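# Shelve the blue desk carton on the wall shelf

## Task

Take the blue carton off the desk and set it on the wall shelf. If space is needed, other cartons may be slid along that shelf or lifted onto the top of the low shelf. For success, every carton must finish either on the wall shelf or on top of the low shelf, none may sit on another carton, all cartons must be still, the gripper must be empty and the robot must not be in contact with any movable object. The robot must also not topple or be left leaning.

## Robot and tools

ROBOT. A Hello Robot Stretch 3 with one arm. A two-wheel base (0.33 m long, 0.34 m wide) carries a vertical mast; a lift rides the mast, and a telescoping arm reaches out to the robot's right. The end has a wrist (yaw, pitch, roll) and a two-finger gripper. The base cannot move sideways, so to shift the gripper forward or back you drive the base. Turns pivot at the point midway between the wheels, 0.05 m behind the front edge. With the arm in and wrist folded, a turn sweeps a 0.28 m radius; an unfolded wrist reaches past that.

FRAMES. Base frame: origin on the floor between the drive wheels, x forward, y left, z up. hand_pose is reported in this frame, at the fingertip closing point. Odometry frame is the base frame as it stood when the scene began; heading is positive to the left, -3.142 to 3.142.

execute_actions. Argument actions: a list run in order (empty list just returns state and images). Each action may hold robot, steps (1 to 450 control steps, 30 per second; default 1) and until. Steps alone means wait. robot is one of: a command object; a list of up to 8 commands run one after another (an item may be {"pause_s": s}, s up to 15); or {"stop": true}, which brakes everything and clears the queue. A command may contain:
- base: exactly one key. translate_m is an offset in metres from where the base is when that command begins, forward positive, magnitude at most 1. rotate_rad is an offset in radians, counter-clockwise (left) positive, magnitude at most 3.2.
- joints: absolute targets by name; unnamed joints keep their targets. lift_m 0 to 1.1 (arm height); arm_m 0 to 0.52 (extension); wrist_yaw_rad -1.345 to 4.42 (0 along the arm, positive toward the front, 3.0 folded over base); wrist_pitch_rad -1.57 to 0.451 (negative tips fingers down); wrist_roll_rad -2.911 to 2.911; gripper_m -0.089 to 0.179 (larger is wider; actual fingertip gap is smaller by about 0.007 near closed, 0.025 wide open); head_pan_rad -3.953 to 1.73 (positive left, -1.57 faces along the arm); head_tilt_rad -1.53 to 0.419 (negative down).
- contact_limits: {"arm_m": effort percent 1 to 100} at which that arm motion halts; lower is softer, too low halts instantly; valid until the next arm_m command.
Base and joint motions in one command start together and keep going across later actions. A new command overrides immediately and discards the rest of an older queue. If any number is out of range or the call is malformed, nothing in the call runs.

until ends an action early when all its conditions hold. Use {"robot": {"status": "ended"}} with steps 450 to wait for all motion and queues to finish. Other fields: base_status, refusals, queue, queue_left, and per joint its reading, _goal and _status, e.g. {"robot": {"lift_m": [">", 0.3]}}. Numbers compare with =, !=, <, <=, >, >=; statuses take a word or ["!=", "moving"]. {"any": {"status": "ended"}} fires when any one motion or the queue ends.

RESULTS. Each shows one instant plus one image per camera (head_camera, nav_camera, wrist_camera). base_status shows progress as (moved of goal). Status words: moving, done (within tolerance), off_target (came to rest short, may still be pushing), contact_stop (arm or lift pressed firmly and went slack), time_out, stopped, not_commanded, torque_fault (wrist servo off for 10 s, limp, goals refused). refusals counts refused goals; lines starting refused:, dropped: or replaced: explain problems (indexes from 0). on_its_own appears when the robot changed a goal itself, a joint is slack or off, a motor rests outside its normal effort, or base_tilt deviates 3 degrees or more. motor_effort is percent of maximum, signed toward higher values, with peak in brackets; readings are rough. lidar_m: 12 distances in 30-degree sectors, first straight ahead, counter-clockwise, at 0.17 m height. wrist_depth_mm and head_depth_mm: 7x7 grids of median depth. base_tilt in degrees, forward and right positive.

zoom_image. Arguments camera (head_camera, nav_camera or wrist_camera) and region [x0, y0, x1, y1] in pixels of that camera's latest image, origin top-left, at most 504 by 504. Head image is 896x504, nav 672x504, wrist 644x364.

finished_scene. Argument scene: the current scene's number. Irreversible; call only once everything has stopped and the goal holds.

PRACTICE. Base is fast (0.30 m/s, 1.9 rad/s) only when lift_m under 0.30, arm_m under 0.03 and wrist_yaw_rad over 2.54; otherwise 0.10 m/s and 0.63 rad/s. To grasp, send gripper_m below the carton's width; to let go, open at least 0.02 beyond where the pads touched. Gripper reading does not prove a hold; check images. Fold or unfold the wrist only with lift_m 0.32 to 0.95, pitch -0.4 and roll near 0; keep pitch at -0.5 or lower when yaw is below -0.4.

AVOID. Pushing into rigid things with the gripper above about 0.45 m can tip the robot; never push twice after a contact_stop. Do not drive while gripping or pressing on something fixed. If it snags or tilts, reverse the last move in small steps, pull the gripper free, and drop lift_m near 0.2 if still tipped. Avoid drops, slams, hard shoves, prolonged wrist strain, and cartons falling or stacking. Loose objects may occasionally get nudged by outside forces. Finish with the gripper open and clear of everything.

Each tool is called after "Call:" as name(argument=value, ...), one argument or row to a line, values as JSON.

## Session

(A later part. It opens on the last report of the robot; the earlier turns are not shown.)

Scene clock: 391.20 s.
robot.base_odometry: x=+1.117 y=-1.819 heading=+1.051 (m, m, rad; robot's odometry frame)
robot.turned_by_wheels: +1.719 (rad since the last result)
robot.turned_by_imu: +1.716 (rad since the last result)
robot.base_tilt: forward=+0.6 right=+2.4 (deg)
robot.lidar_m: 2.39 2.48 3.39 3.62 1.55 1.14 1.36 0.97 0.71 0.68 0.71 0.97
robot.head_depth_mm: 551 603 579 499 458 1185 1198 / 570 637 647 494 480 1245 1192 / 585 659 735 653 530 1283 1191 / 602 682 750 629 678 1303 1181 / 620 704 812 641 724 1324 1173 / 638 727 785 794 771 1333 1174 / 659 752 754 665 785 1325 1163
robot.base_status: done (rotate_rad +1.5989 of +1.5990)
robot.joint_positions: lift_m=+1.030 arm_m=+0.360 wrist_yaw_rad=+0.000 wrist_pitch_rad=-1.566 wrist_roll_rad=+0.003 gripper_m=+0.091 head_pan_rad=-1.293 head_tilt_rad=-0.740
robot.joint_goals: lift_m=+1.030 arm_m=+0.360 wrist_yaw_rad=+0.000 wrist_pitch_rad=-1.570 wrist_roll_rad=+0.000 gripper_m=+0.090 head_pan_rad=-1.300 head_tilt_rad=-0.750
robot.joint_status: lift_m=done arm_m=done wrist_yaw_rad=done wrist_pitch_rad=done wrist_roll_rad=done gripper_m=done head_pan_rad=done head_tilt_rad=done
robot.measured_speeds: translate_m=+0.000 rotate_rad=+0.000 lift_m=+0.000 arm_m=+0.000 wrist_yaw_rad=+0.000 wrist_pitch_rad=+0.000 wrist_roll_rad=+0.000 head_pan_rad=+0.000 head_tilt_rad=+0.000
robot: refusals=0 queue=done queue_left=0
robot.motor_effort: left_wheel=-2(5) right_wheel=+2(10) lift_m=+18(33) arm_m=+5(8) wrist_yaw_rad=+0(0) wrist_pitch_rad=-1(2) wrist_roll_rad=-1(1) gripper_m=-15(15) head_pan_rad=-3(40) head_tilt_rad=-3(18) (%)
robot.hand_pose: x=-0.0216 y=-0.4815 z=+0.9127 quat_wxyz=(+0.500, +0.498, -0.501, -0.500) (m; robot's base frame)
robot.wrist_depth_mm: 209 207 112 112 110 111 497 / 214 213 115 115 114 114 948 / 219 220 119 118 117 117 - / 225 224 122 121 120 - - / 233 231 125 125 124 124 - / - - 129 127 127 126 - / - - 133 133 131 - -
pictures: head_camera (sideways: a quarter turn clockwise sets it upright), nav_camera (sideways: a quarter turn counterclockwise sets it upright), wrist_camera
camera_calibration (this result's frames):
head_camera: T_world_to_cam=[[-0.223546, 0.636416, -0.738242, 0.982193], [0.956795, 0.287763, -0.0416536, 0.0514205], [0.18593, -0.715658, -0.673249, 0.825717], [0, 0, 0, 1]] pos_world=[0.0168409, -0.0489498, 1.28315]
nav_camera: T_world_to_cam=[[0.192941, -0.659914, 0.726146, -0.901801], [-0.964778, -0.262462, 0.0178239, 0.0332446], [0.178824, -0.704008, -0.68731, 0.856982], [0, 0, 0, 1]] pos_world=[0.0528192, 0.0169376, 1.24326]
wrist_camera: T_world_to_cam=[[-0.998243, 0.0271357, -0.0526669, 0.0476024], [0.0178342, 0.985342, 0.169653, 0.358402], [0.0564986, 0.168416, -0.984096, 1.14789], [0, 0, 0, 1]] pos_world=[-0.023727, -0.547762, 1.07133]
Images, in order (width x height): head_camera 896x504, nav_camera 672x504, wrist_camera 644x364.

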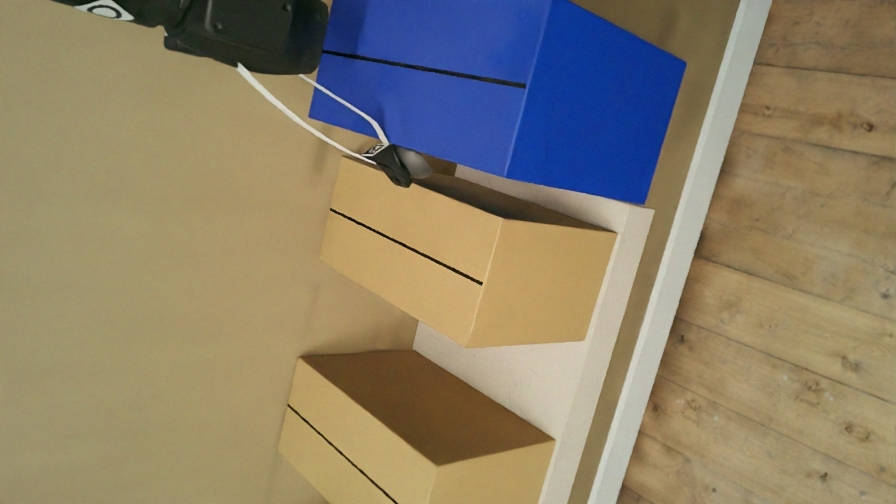

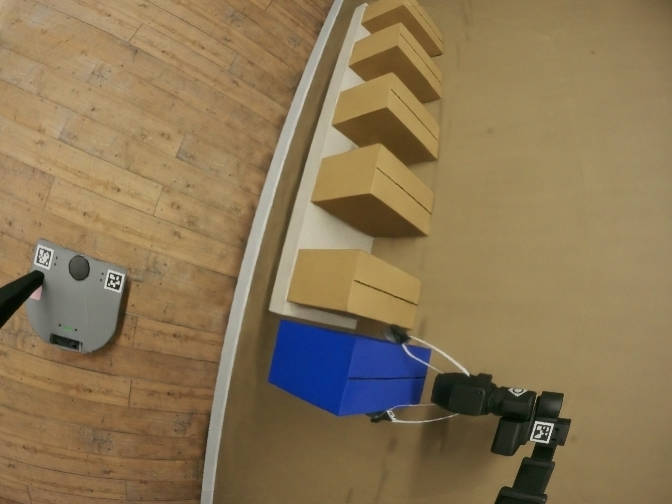

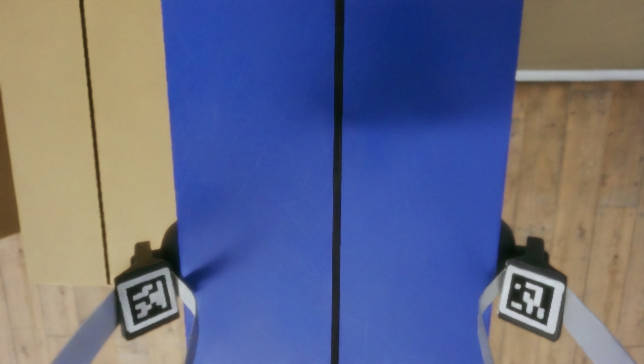

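Call:
execute_actions(
  actions=[
    {"robot": [{"joints": {"arm_m": 0.435, "lift_m": 0.997, "head_pan_rad": -1.4, "head_tilt_rad": -0.7}}, {"base": {"translate_m": 0.036}}], "steps": 450, "until": {"robot": {"status": "ended"}}},
  ],
)

Scene clock: 430.97 s.
robot.base_odometry: x=+1.135 y=-1.787 heading=+1.051 (m, m, rad; robot's odometry frame)
robot.turned_by_wheels: +0.000 (rad since the last result)
robot.turned_by_imu: +0.000 (rad since the last result)
robot.base_tilt: forward=+0.6 right=+2.3 (deg)
robot.lidar_m: 2.35 2.45 3.33 3.64 1.57 1.17 1.39 0.97 0.71 0.68 0.71 0.96
robot.head_depth_mm: - 629 693 797 952 1153 1217 / 558 - 666 568 588 1203 1213 / 571 642 706 561 598 1254 1206 / 582 655 741 654 626 1281 1196 / 593 668 763 653 649 1298 1187 / 603 682 772 838 756 1311 1182 / 614 697 768 676 722 1320 1179
robot.base_status: done (translate_m +0.0360 of +0.0360)
robot.joint_positions: lift_m=+0.997 arm_m=+0.435 wrist_yaw_rad=+0.000 wrist_pitch_rad=-1.566 wrist_roll_rad=+0.003 gripper_m=+0.091 head_pan_rad=-1.393 head_tilt_rad=-0.705
robot.joint_goals: lift_m=+0.997 arm_m=+0.435 wrist_yaw_rad=+0.000 wrist_pitch_rad=-1.570 wrist_roll_rad=+0.000 gripper_m=+0.090 head_pan_rad=-1.400 head_tilt_rad=-0.700
robot.joint_status: lift_m=done arm_m=done wrist_yaw_rad=done wrist_pitch_rad=done wrist_roll_rad=done gripper_m=done head_pan_rad=done head_tilt_rad=done
robot.measured_speeds: translate_m=+0.000 rotate_rad=+0.000 lift_m=+0.000 arm_m=+0.000 wrist_yaw_rad=+0.000 wrist_pitch_rad=+0.000 wrist_roll_rad=+0.000 head_pan_rad=+0.000 head_tilt_rad=+0.000
robot: refusals=0 queue=done queue_left=0
robot.motor_effort: left_wheel=-2(2) right_wheel=+4(10) lift_m=+18(18) arm_m=+6(8) wrist_yaw_rad=+0(0) wrist_pitch_rad=-1(1) wrist_roll_rad=-1(1) gripper_m=-16(15) head_pan_rad=-3(14) head_tilt_rad=+2(6) (%)
robot.hand_pose: x=-0.0216 y=-0.5565 z=+0.8797 quat_wxyz=(+0.501, +0.498, -0.501, -0.500) (m; robot's base frame)
robot.wrist_depth_mm: 178 176 113 112 111 110 225 / 183 181 116 115 113 114 489 / 186 186 119 118 116 117 - / 193 191 122 121 120 - - / 198 197 125 125 124 124 - / 204 202 129 128 127 126 - / - 209 133 132 131 - -
pictures: head_camera (sideways: a quarter turn clockwise sets it upright), nav_camera (sideways: a quarter turn counterclockwise sets it upright), wrist_camera
camera_calibration (this result's frames):
head_camera: T_world_to_cam=[[-0.154292, 0.629049, -0.7619, 1.01261], [0.980964, 0.189561, -0.0421475, 0.051918], [0.117914, -0.7539, -0.646322, 0.791107], [0, 0, 0, 1]] pos_world=[0.0120253, -0.0504047, 1.285]
nav_camera: T_world_to_cam=[[0.121575, -0.649798, 0.750321, -0.932873], [-0.986232, -0.164449, 0.0173826, 0.0339492], [0.112094, -0.742104, -0.660845, 0.822967], [0, 0, 0, 1]] pos_world=[0.0546459, 0.0101307, 1.24322]
wrist_camera: T_world_to_cam=[[-0.998243, 0.0271384, -0.0526674, 0.0479014], [0.0178378, 0.985346, 0.169635, 0.437895], [0.0564992, 0.168397, -0.984099, 1.12804], [0, 0, 0, 1]] pos_world=[-0.0237272, -0.622737, 1.03834]
Images, in order (width x height): head_camera 896x504, nav_camera 672x504, wrist_camera 644x364.

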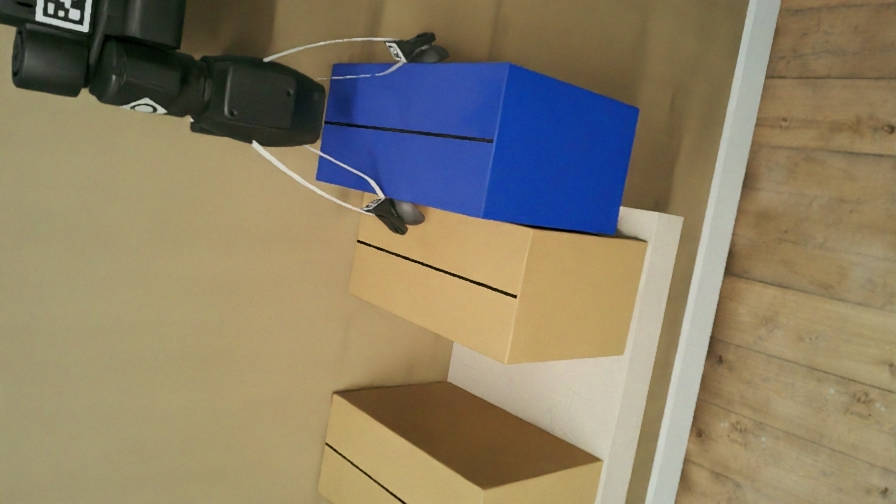

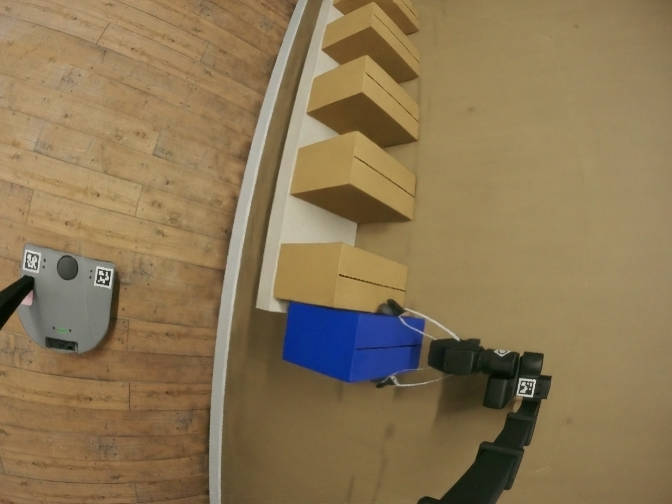

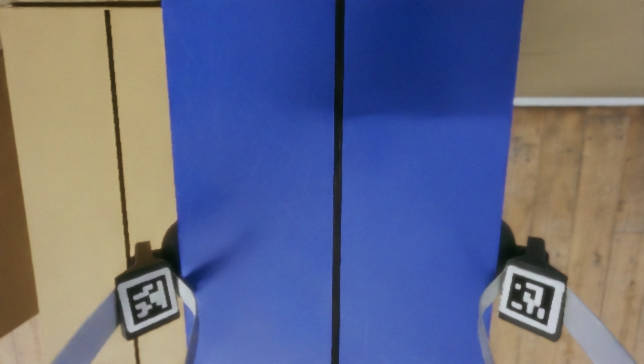

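Call:
execute_actions(
  actions=[
    {"robot": {"base": {"translate_m": 0.08}}, "steps": 450, "until": {"robot": {"status": "ended"}}},
  ],
)

Scene clock: 435.00 s.
robot.base_odometry: x=+1.174 y=-1.718 heading=+1.051 (m, m, rad; robot's odometry frame)
robot.turned_by_wheels: +0.000 (rad since the last result)
robot.turned_by_imu: +0.000 (rad since the last result)
robot.base_tilt: forward=+0.5 right=+2.4 (deg)
robot.lidar_m: 2.28 2.36 3.20 3.63 1.62 1.24 1.47 0.97 0.71 0.68 0.71 0.97
robot.head_depth_mm: - 628 696 797 954 1161 1218 / 559 - 667 566 588 1201 1211 / 571 641 703 561 599 1252 1198 / 582 655 742 655 625 1277 1191 / 593 668 756 670 645 1299 1186 / 603 682 755 664 701 1318 1185 / 614 698 794 642 694 1324 1176
robot.base_status: done (translate_m +0.0800 of +0.0800)
robot.joint_positions: lift_m=+0.997 arm_m=+0.435 wrist_yaw_rad=+0.000 wrist_pitch_rad=-1.566 wrist_roll_rad=+0.003 gripper_m=+0.091 head_pan_rad=-1.393 head_tilt_rad=-0.705
robot.joint_goals: lift_m=+0.997 arm_m=+0.435 wrist_yaw_rad=+0.000 wrist_pitch_rad=-1.570 wrist_roll_rad=+0.000 gripper_m=+0.090 head_pan_rad=-1.400 head_tilt_rad=-0.700
robot.joint_status: lift_m=done arm_m=done wrist_yaw_rad=done wrist_pitch_rad=done wrist_roll_rad=done gripper_m=done head_pan_rad=done head_tilt_rad=done
robot.measured_speeds: translate_m=+0.000 rotate_rad=+0.000 lift_m=+0.000 arm_m=+0.000 wrist_yaw_rad=+0.000 wrist_pitch_rad=+0.000 wrist_roll_rad=+0.000 head_pan_rad=+0.000 head_tilt_rad=+0.000
robot: refusals=0 queue=done queue_left=0
robot.motor_effort: left_wheel=-1(4) right_wheel=+3(11) lift_m=+18(18) arm_m=+7(6) wrist_yaw_rad=+0(0) wrist_pitch_rad=-1(1) wrist_roll_rad=-1(0) gripper_m=-15(15) head_pan_rad=-3(3) head_tilt_rad=+2(2) (%)
robot.hand_pose: x=-0.0216 y=-0.5565 z=+0.8797 quat_wxyz=(+0.501, +0.498, -0.501, -0.500) (m; robot's base frame)
robot.wrist_depth_mm: 177 176 113 111 111 110 227 / 182 179 116 115 114 114 494 / 187 185 119 118 117 117 - / 192 190 122 121 120 - - / 198 195 125 124 124 124 - / 205 201 129 128 127 126 - / 212 210 133 132 131 - -
pictures: head_camera (sideways: a quarter turn clockwise sets it upright), nav_camera (sideways: a quarter turn counterclockwise sets it upright), wrist_camera
camera_calibration (this result's frames):
head_camera: T_world_to_cam=[[-0.154292, 0.629048, -0.7619, 1.01261], [0.980964, 0.189561, -0.0421475, 0.051918], [0.117914, -0.7539, -0.646322, 0.791107], [0, 0, 0, 1]] pos_world=[0.0120253, -0.0504047, 1.285]
nav_camera: T_world_to_cam=[[0.121575, -0.649798, 0.750321, -0.932873], [-0.986233, -0.164448, 0.0173826, 0.0339492], [0.112094, -0.742104, -0.660845, 0.822967], [0, 0, 0, 1]] pos_world=[0.0546459, 0.0101307, 1.24322]
wrist_camera: T_world_to_cam=[[-0.998243, 0.0271338, -0.0526674, 0.0478988], [0.0178332, 0.985346, 0.169635, 0.437896], [0.0564984, 0.168397, -0.984099, 1.12804], [0, 0, 0, 1]] pos_world=[-0.0237269, -0.622737, 1.03834]
Images, in order (width x height): head_camera 896x504, nav_camera 672x504, wrist_camera 644x364.

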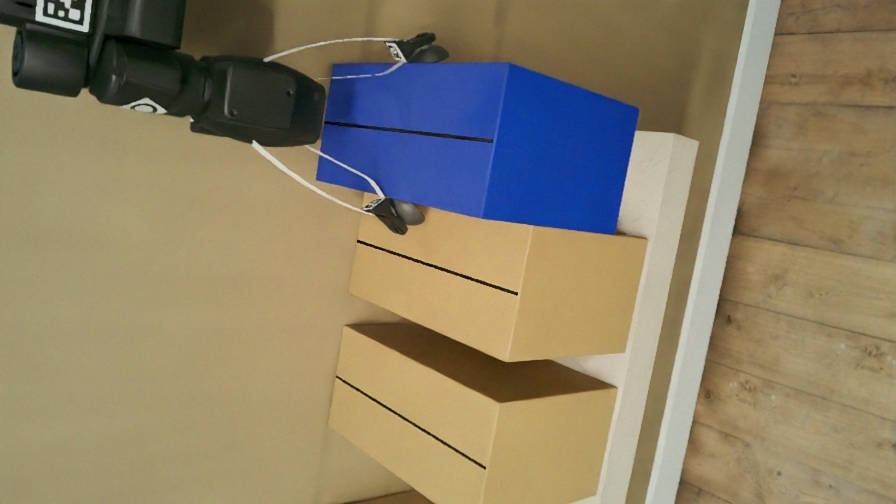

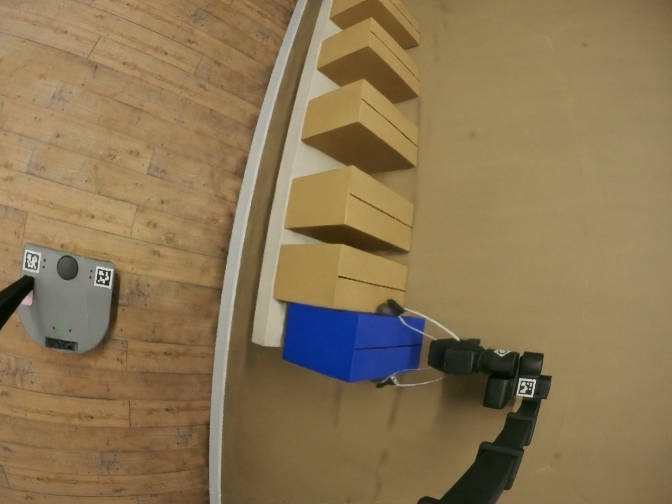

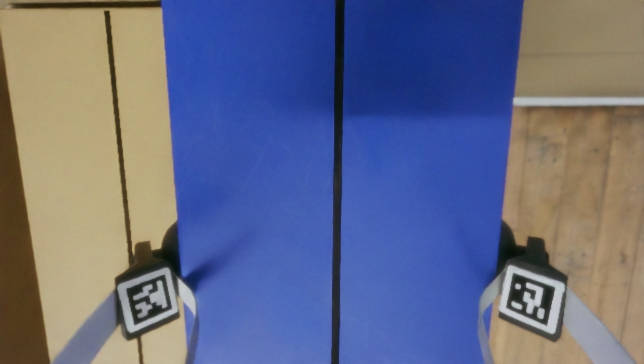

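Call:
execute_actions(
  actions=[
    {"robot": [{"base": {"translate_m": 0.078}}, {"base": {"translate_m": -0.055}}], "steps": 450, "until": {"robot": {"status": "ended"}}},
  ],
)

Scene clock: 442.90 s.
robot.base_odometry: x=+1.186 y=-1.698 heading=+1.051 (m, m, rad; robot's odometry frame)
robot.turned_by_wheels: +0.000 (rad since the last result)
robot.turned_by_imu: +0.000 (rad since the last result)
robot.base_tilt: forward=+0.5 right=+2.3 (deg)
robot.lidar_m: 2.26 2.34 3.17 3.61 1.64 1.26 1.49 0.97 0.71 0.68 0.71 0.97
robot.head_depth_mm: - 629 695 799 953 1158 1217 / 560 - 667 568 587 1208 1206 / 571 641 705 563 597 1252 1203 / 582 656 741 732 733 1281 1192 / 592 668 749 652 647 1294 1191 / 603 683 756 644 670 1309 1184 / 615 696 781 639 694 1324 1178
robot.base_status: done (translate_m -0.0550 of -0.0550)
robot.joint_positions: lift_m=+0.997 arm_m=+0.435 wrist_yaw_rad=+0.000 wrist_pitch_rad=-1.566 wrist_roll_rad=+0.003 gripper_m=+0.091 head_pan_rad=-1.393 head_tilt_rad=-0.705
robot.joint_goals: lift_m=+0.997 arm_m=+0.435 wrist_yaw_rad=+0.000 wrist_pitch_rad=-1.570 wrist_roll_rad=+0.000 gripper_m=+0.090 head_pan_rad=-1.400 head_tilt_rad=-0.700
robot.joint_status: lift_m=done arm_m=done wrist_yaw_rad=done wrist_pitch_rad=done wrist_roll_rad=done gripper_m=done head_pan_rad=done head_tilt_rad=done
robot.measured_speeds: translate_m=+0.000 rotate_rad=+0.000 lift_m=+0.000 arm_m=+0.000 wrist_yaw_rad=+0.000 wrist_pitch_rad=+0.000 wrist_roll_rad=+0.000 head_pan_rad=+0.000 head_tilt_rad=+0.000
robot: refusals=0 queue=done queue_left=0
robot.motor_effort: left_wheel=-1(6) right_wheel=+3(10) lift_m=+18(18) arm_m=+6(6) wrist_yaw_rad=+0(0) wrist_pitch_rad=-2(1) wrist_roll_rad=-1(0) gripper_m=-15(15) head_pan_rad=-2(3) head_tilt_rad=+2(1) (%)
robot.hand_pose: x=-0.0216 y=-0.5565 z=+0.8797 quat_wxyz=(+0.501, +0.498, -0.501, -0.500) (m; robot's base frame)
robot.wrist_depth_mm: 179 178 113 111 111 111 229 / 182 183 115 115 113 114 493 / 187 188 119 117 117 118 - / 193 193 122 121 120 - - / 199 197 126 124 124 124 - / 205 - 129 128 127 126 - / 210 211 133 132 131 - -
pictures: head_camera (sideways: a quarter turn clockwise sets it upright), nav_camera (sideways: a quarter turn counterclockwise sets it upright), wrist_camera
camera_calibration (this result's frames):
head_camera: T_world_to_cam=[[-0.154291, 0.629049, -0.7619, 1.01261], [0.980964, 0.189559, -0.0421475, 0.051918], [0.117912, -0.7539, -0.646322, 0.791107], [0, 0, 0, 1]] pos_world=[0.0120252, -0.0504047, 1.285]
nav_camera: T_world_to_cam=[[0.121573, -0.649799, 0.750321, -0.932873], [-0.986233, -0.164446, 0.0173826, 0.0339492], [0.112092, -0.742104, -0.660845, 0.822967], [0, 0, 0, 1]] pos_world=[0.0546459, 0.0101306, 1.24322]
wrist_camera: T_world_to_cam=[[-0.998243, 0.0271349, -0.0526674, 0.0478994], [0.0178344, 0.985346, 0.169635, 0.437896], [0.0564986, 0.168397, -0.984099, 1.12804], [0, 0, 0, 1]] pos_world=[-0.023727, -0.622737, 1.03834]
Images, in order (width x height): head_camera 896x504, nav_camera 672x504, wrist_camera 644x364.

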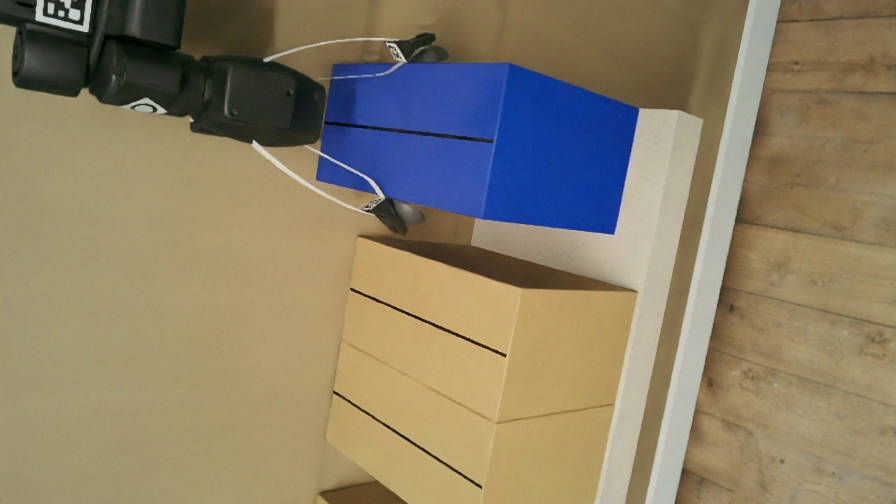

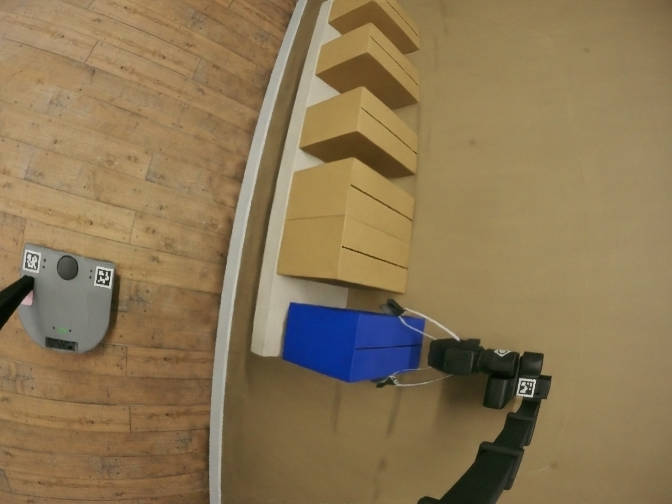

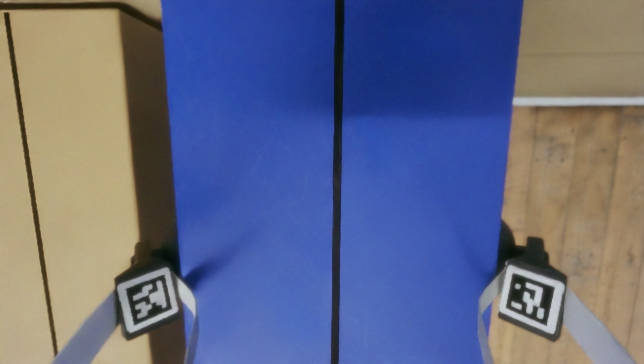

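Call:
execute_actions(
  actions=[
    {"robot": {"joints": {"lift_m": 0.936}}, "steps": 450, "until": {"robot": {"status": "ended"}}},
  ],
)

Scene clock: 448.10 s.
robot.base_odometry: x=+1.186 y=-1.698 heading=+1.051 (m, m, rad; robot's odometry frame)
robot.turned_by_wheels: +0.000 (rad since the last result)
robot.turned_by_imu: +0.000 (rad since the last result)
robot.base_tilt: forward=+0.7 right=+2.3 (deg)
robot.lidar_m: 2.26 2.35 3.20 3.63 1.64 1.26 1.49 0.96 0.71 0.68 0.71 0.97
robot.head_depth_mm: 543 - 707 799 953 1160 1220 / 560 623 - 660 596 1203 1209 / 571 640 728 654 597 1247 1201 / 582 654 741 719 732 1282 1200 / 593 667 749 650 645 1298 1192 / 604 682 756 645 669 1317 1182 / 616 697 784 640 693 1324 1178
robot.base_status: done (translate_m -0.0550 of -0.0550)
robot.joint_positions: lift_m=+0.936 arm_m=+0.435 wrist_yaw_rad=+0.000 wrist_pitch_rad=-1.566 wrist_roll_rad=+0.003 gripper_m=+0.091 head_pan_rad=-1.393 head_tilt_rad=-0.705
robot.joint_goals: lift_m=+0.936 arm_m=+0.435 wrist_yaw_rad=+0.000 wrist_pitch_rad=-1.570 wrist_roll_rad=+0.000 gripper_m=+0.090 head_pan_rad=-1.400 head_tilt_rad=-0.700
robot.joint_status: lift_m=done arm_m=done wrist_yaw_rad=done wrist_pitch_rad=done wrist_roll_rad=done gripper_m=done head_pan_rad=done head_tilt_rad=done
robot.measured_speeds: translate_m=+0.000 rotate_rad=+0.000 lift_m=+0.000 arm_m=+0.000 wrist_yaw_rad=+0.000 wrist_pitch_rad=+0.000 wrist_roll_rad=+0.000 head_pan_rad=+0.000 head_tilt_rad=+0.000
robot: refusals=0 queue=done queue_left=0
robot.motor_effort: left_wheel=-2(1) right_wheel=+2(2) lift_m=+18(15) arm_m=+7(7) wrist_yaw_rad=+1(1) wrist_pitch_rad=-2(2) wrist_roll_rad=-1(0) gripper_m=-16(15) head_pan_rad=-3(2) head_tilt_rad=+1(2) (%)
robot.hand_pose: x=-0.0216 y=-0.5565 z=+0.8187 quat_wxyz=(+0.501, +0.498, -0.501, -0.500) (m; robot's base frame)
robot.wrist_depth_mm: 144 170 113 112 111 111 227 / 142 182 116 114 114 114 490 / 141 183 118 118 117 117 966 / 142 182 122 121 120 970 951 / 143 184 125 125 124 124 - / 143 - 129 128 127 126 - / 141 211 133 132 131 - -
pictures: head_camera (sideways: a quarter turn clockwise sets it upright), nav_camera (sideways: a quarter turn counterclockwise sets it upright), wrist_camera
camera_calibration (this result's frames):
head_camera: T_world_to_cam=[[-0.154291, 0.629049, -0.7619, 1.01261], [0.980964, 0.189559, -0.0421475, 0.051918], [0.117912, -0.7539, -0.646322, 0.791107], [0, 0, 0, 1]] pos_world=[0.0120252, -0.0504047, 1.285]
nav_camera: T_world_to_cam=[[0.121573, -0.649799, 0.750321, -0.932873], [-0.986233, -0.164446, 0.0173826, 0.0339492], [0.112092, -0.742104, -0.660845, 0.822967], [0, 0, 0, 1]] pos_world=[0.0546459, 0.0101306, 1.24322]
wrist_camera: T_world_to_cam=[[-0.998243, 0.0271348, -0.0526674, 0.0446868], [0.0178342, 0.985346, 0.169635, 0.448243], [0.0564986, 0.168397, -0.984099, 1.06801], [0, 0, 0, 1]] pos_world=[-0.023727, -0.622738, 0.977346]
Images, in order (width x height): head_camera 896x504, nav_camera 672x504, wrist_camera 644x364.

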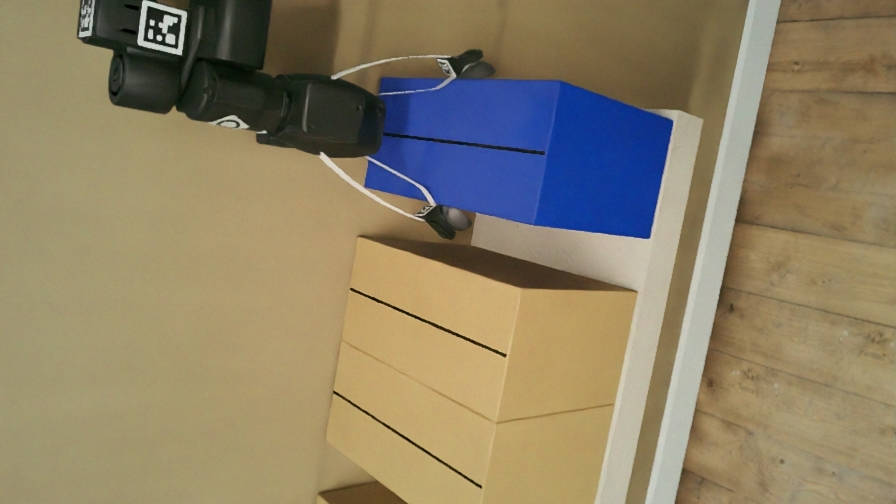

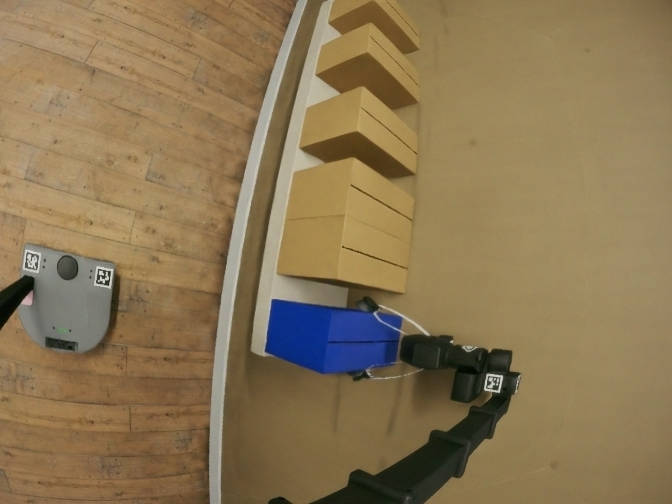

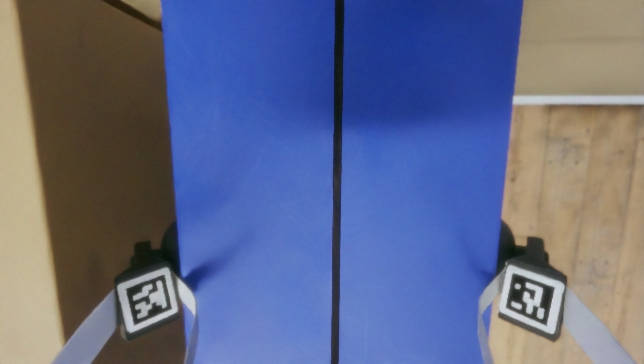

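Call:
execute_actions(
  actions=[
    {"robot": [{"joints": {"arm_m": 0.439}}, {"joints": {"lift_m": 0.932}}, {"joints": {"gripper_m": 0.16}}, {"joints": {"lift_m": 1.01}}], "steps": 450, "until": {"robot": {"status": "ended"}}},
  ],
)

Scene clock: 458.77 s.
robot.base_odometry: x=+1.186 y=-1.698 heading=+1.051 (m, m, rad; robot's odometry frame)
robot.turned_by_wheels: +0.000 (rad since the last result)
robot.turned_by_imu: +0.000 (rad since the last result)
robot.base_tilt: forward=+0.6 right=+2.5 (deg)
robot.lidar_m: 2.25 2.34 3.19 3.64 1.64 1.26 1.49 0.96 0.71 0.68 0.71 0.97
robot.head_depth_mm: - 625 700 814 951 1160 1216 / 560 - 736 687 605 1205 1209 / 572 640 726 662 604 1252 1202 / 582 653 742 750 732 1284 1192 / 593 668 751 649 645 1301 1183 / 604 684 755 645 671 1311 1188 / 615 697 781 641 693 1319 1181
robot.base_status: done (translate_m -0.0550 of -0.0550)
robot.joint_positions: lift_m=+1.010 arm_m=+0.439 wrist_yaw_rad=+0.000 wrist_pitch_rad=-1.566 wrist_roll_rad=+0.003 gripper_m=+0.160 head_pan_rad=-1.393 head_tilt_rad=-0.705
robot.joint_goals: lift_m=+1.010 arm_m=+0.439 wrist_yaw_rad=+0.000 wrist_pitch_rad=-1.570 wrist_roll_rad=+0.000 gripper_m=+0.160 head_pan_rad=-1.400 head_tilt_rad=-0.700
robot.joint_status: lift_m=done arm_m=done wrist_yaw_rad=done wrist_pitch_rad=done wrist_roll_rad=done gripper_m=done head_pan_rad=done head_tilt_rad=done
robot.measured_speeds: translate_m=+0.000 rotate_rad=+0.000 lift_m=+0.000 arm_m=+0.000 wrist_yaw_rad=+0.000 wrist_pitch_rad=+0.000 wrist_roll_rad=+0.000 head_pan_rad=+0.000 head_tilt_rad=+0.000
robot: refusals=0 queue=done queue_left=0
robot.motor_effort: left_wheel=-2(2) right_wheel=+3(3) lift_m=+31(34) arm_m=+7(6) wrist_yaw_rad=+0(1) wrist_pitch_rad=-2(1) wrist_roll_rad=+0(1) gripper_m=+0(84) head_pan_rad=-2(3) head_tilt_rad=+2(1) (%)
robot.hand_pose: x=-0.0216 y=-0.5605 z=+0.8920 quat_wxyz=(+0.501, +0.498, -0.501, -0.500) (m; robot's base frame)
robot.wrist_depth_mm: 191 191 188 185 185 211 213 / 195 195 268 190 189 465 465 / 200 200 265 195 195 - - / 206 205 270 201 199 - - / 212 211 268 206 206 - - / 217 - 271 212 211 - - / 224 227 270 218 219 - -
pictures: head_camera (sideways: a quarter turn clockwise sets it upright), nav_camera (sideways: a quarter turn counterclockwise sets it upright), wrist_camera
camera_calibration (this result's frames):
head_camera: T_world_to_cam=[[-0.15429, 0.629048, -0.761901, 1.01261], [0.980964, 0.189558, -0.0421475, 0.051918], [0.117912, -0.7539, -0.646321, 0.791106], [0, 0, 0, 1]] pos_world=[0.0120252, -0.0504047, 1.285]
nav_camera: T_world_to_cam=[[0.121573, -0.649798, 0.750321, -0.932874], [-0.986233, -0.164446, 0.0173826, 0.0339492], [0.112092, -0.742105, -0.660845, 0.822966], [0, 0, 0, 1]] pos_world=[0.0546459, 0.0101305, 1.24322]
wrist_camera: T_world_to_cam=[[-0.998243, 0.0271339, -0.0526674, 0.0486546], [0.0178333, 0.985346, 0.169635, 0.43975], [0.0564985, 0.168398, -0.984099, 1.14081], [0, 0, 0, 1]] pos_world=[-0.0237269, -0.626735, 1.05063]
Images, in order (width x height): head_camera 896x504, nav_camera 672x504, wrist_camera 644x364.

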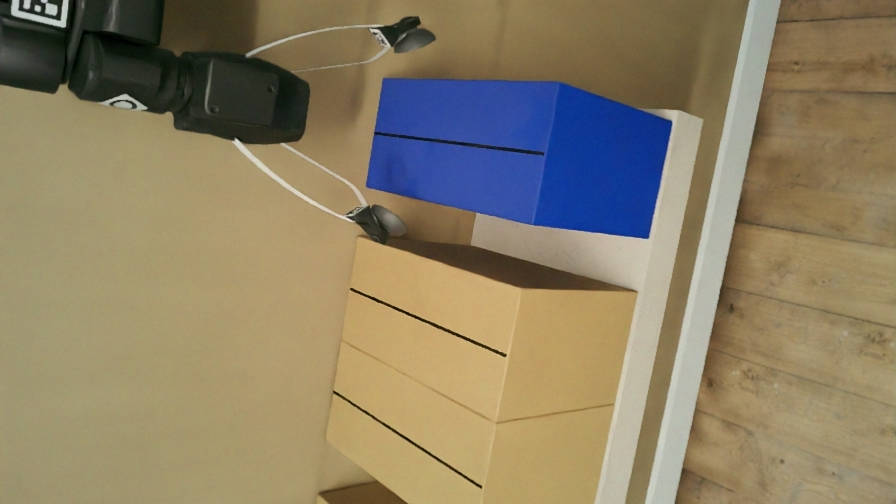

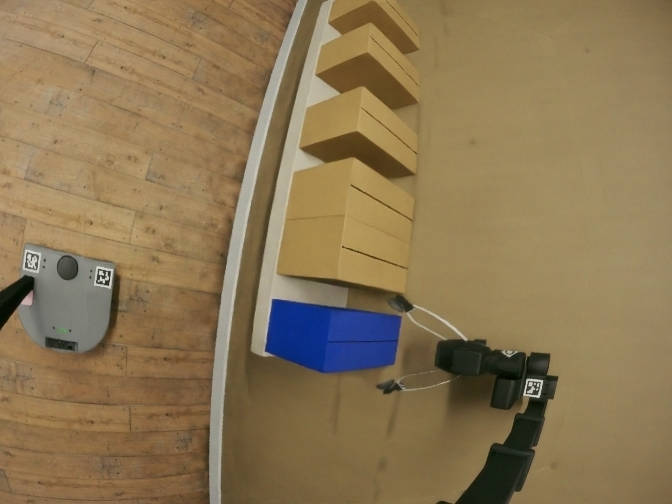

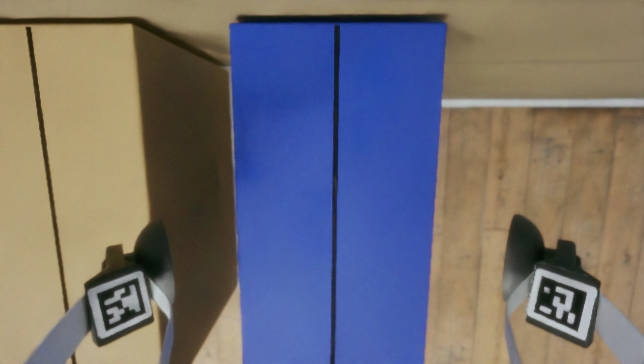

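Call:
finished_scene(
  scene=1,
)

The scene is finished: the task was done.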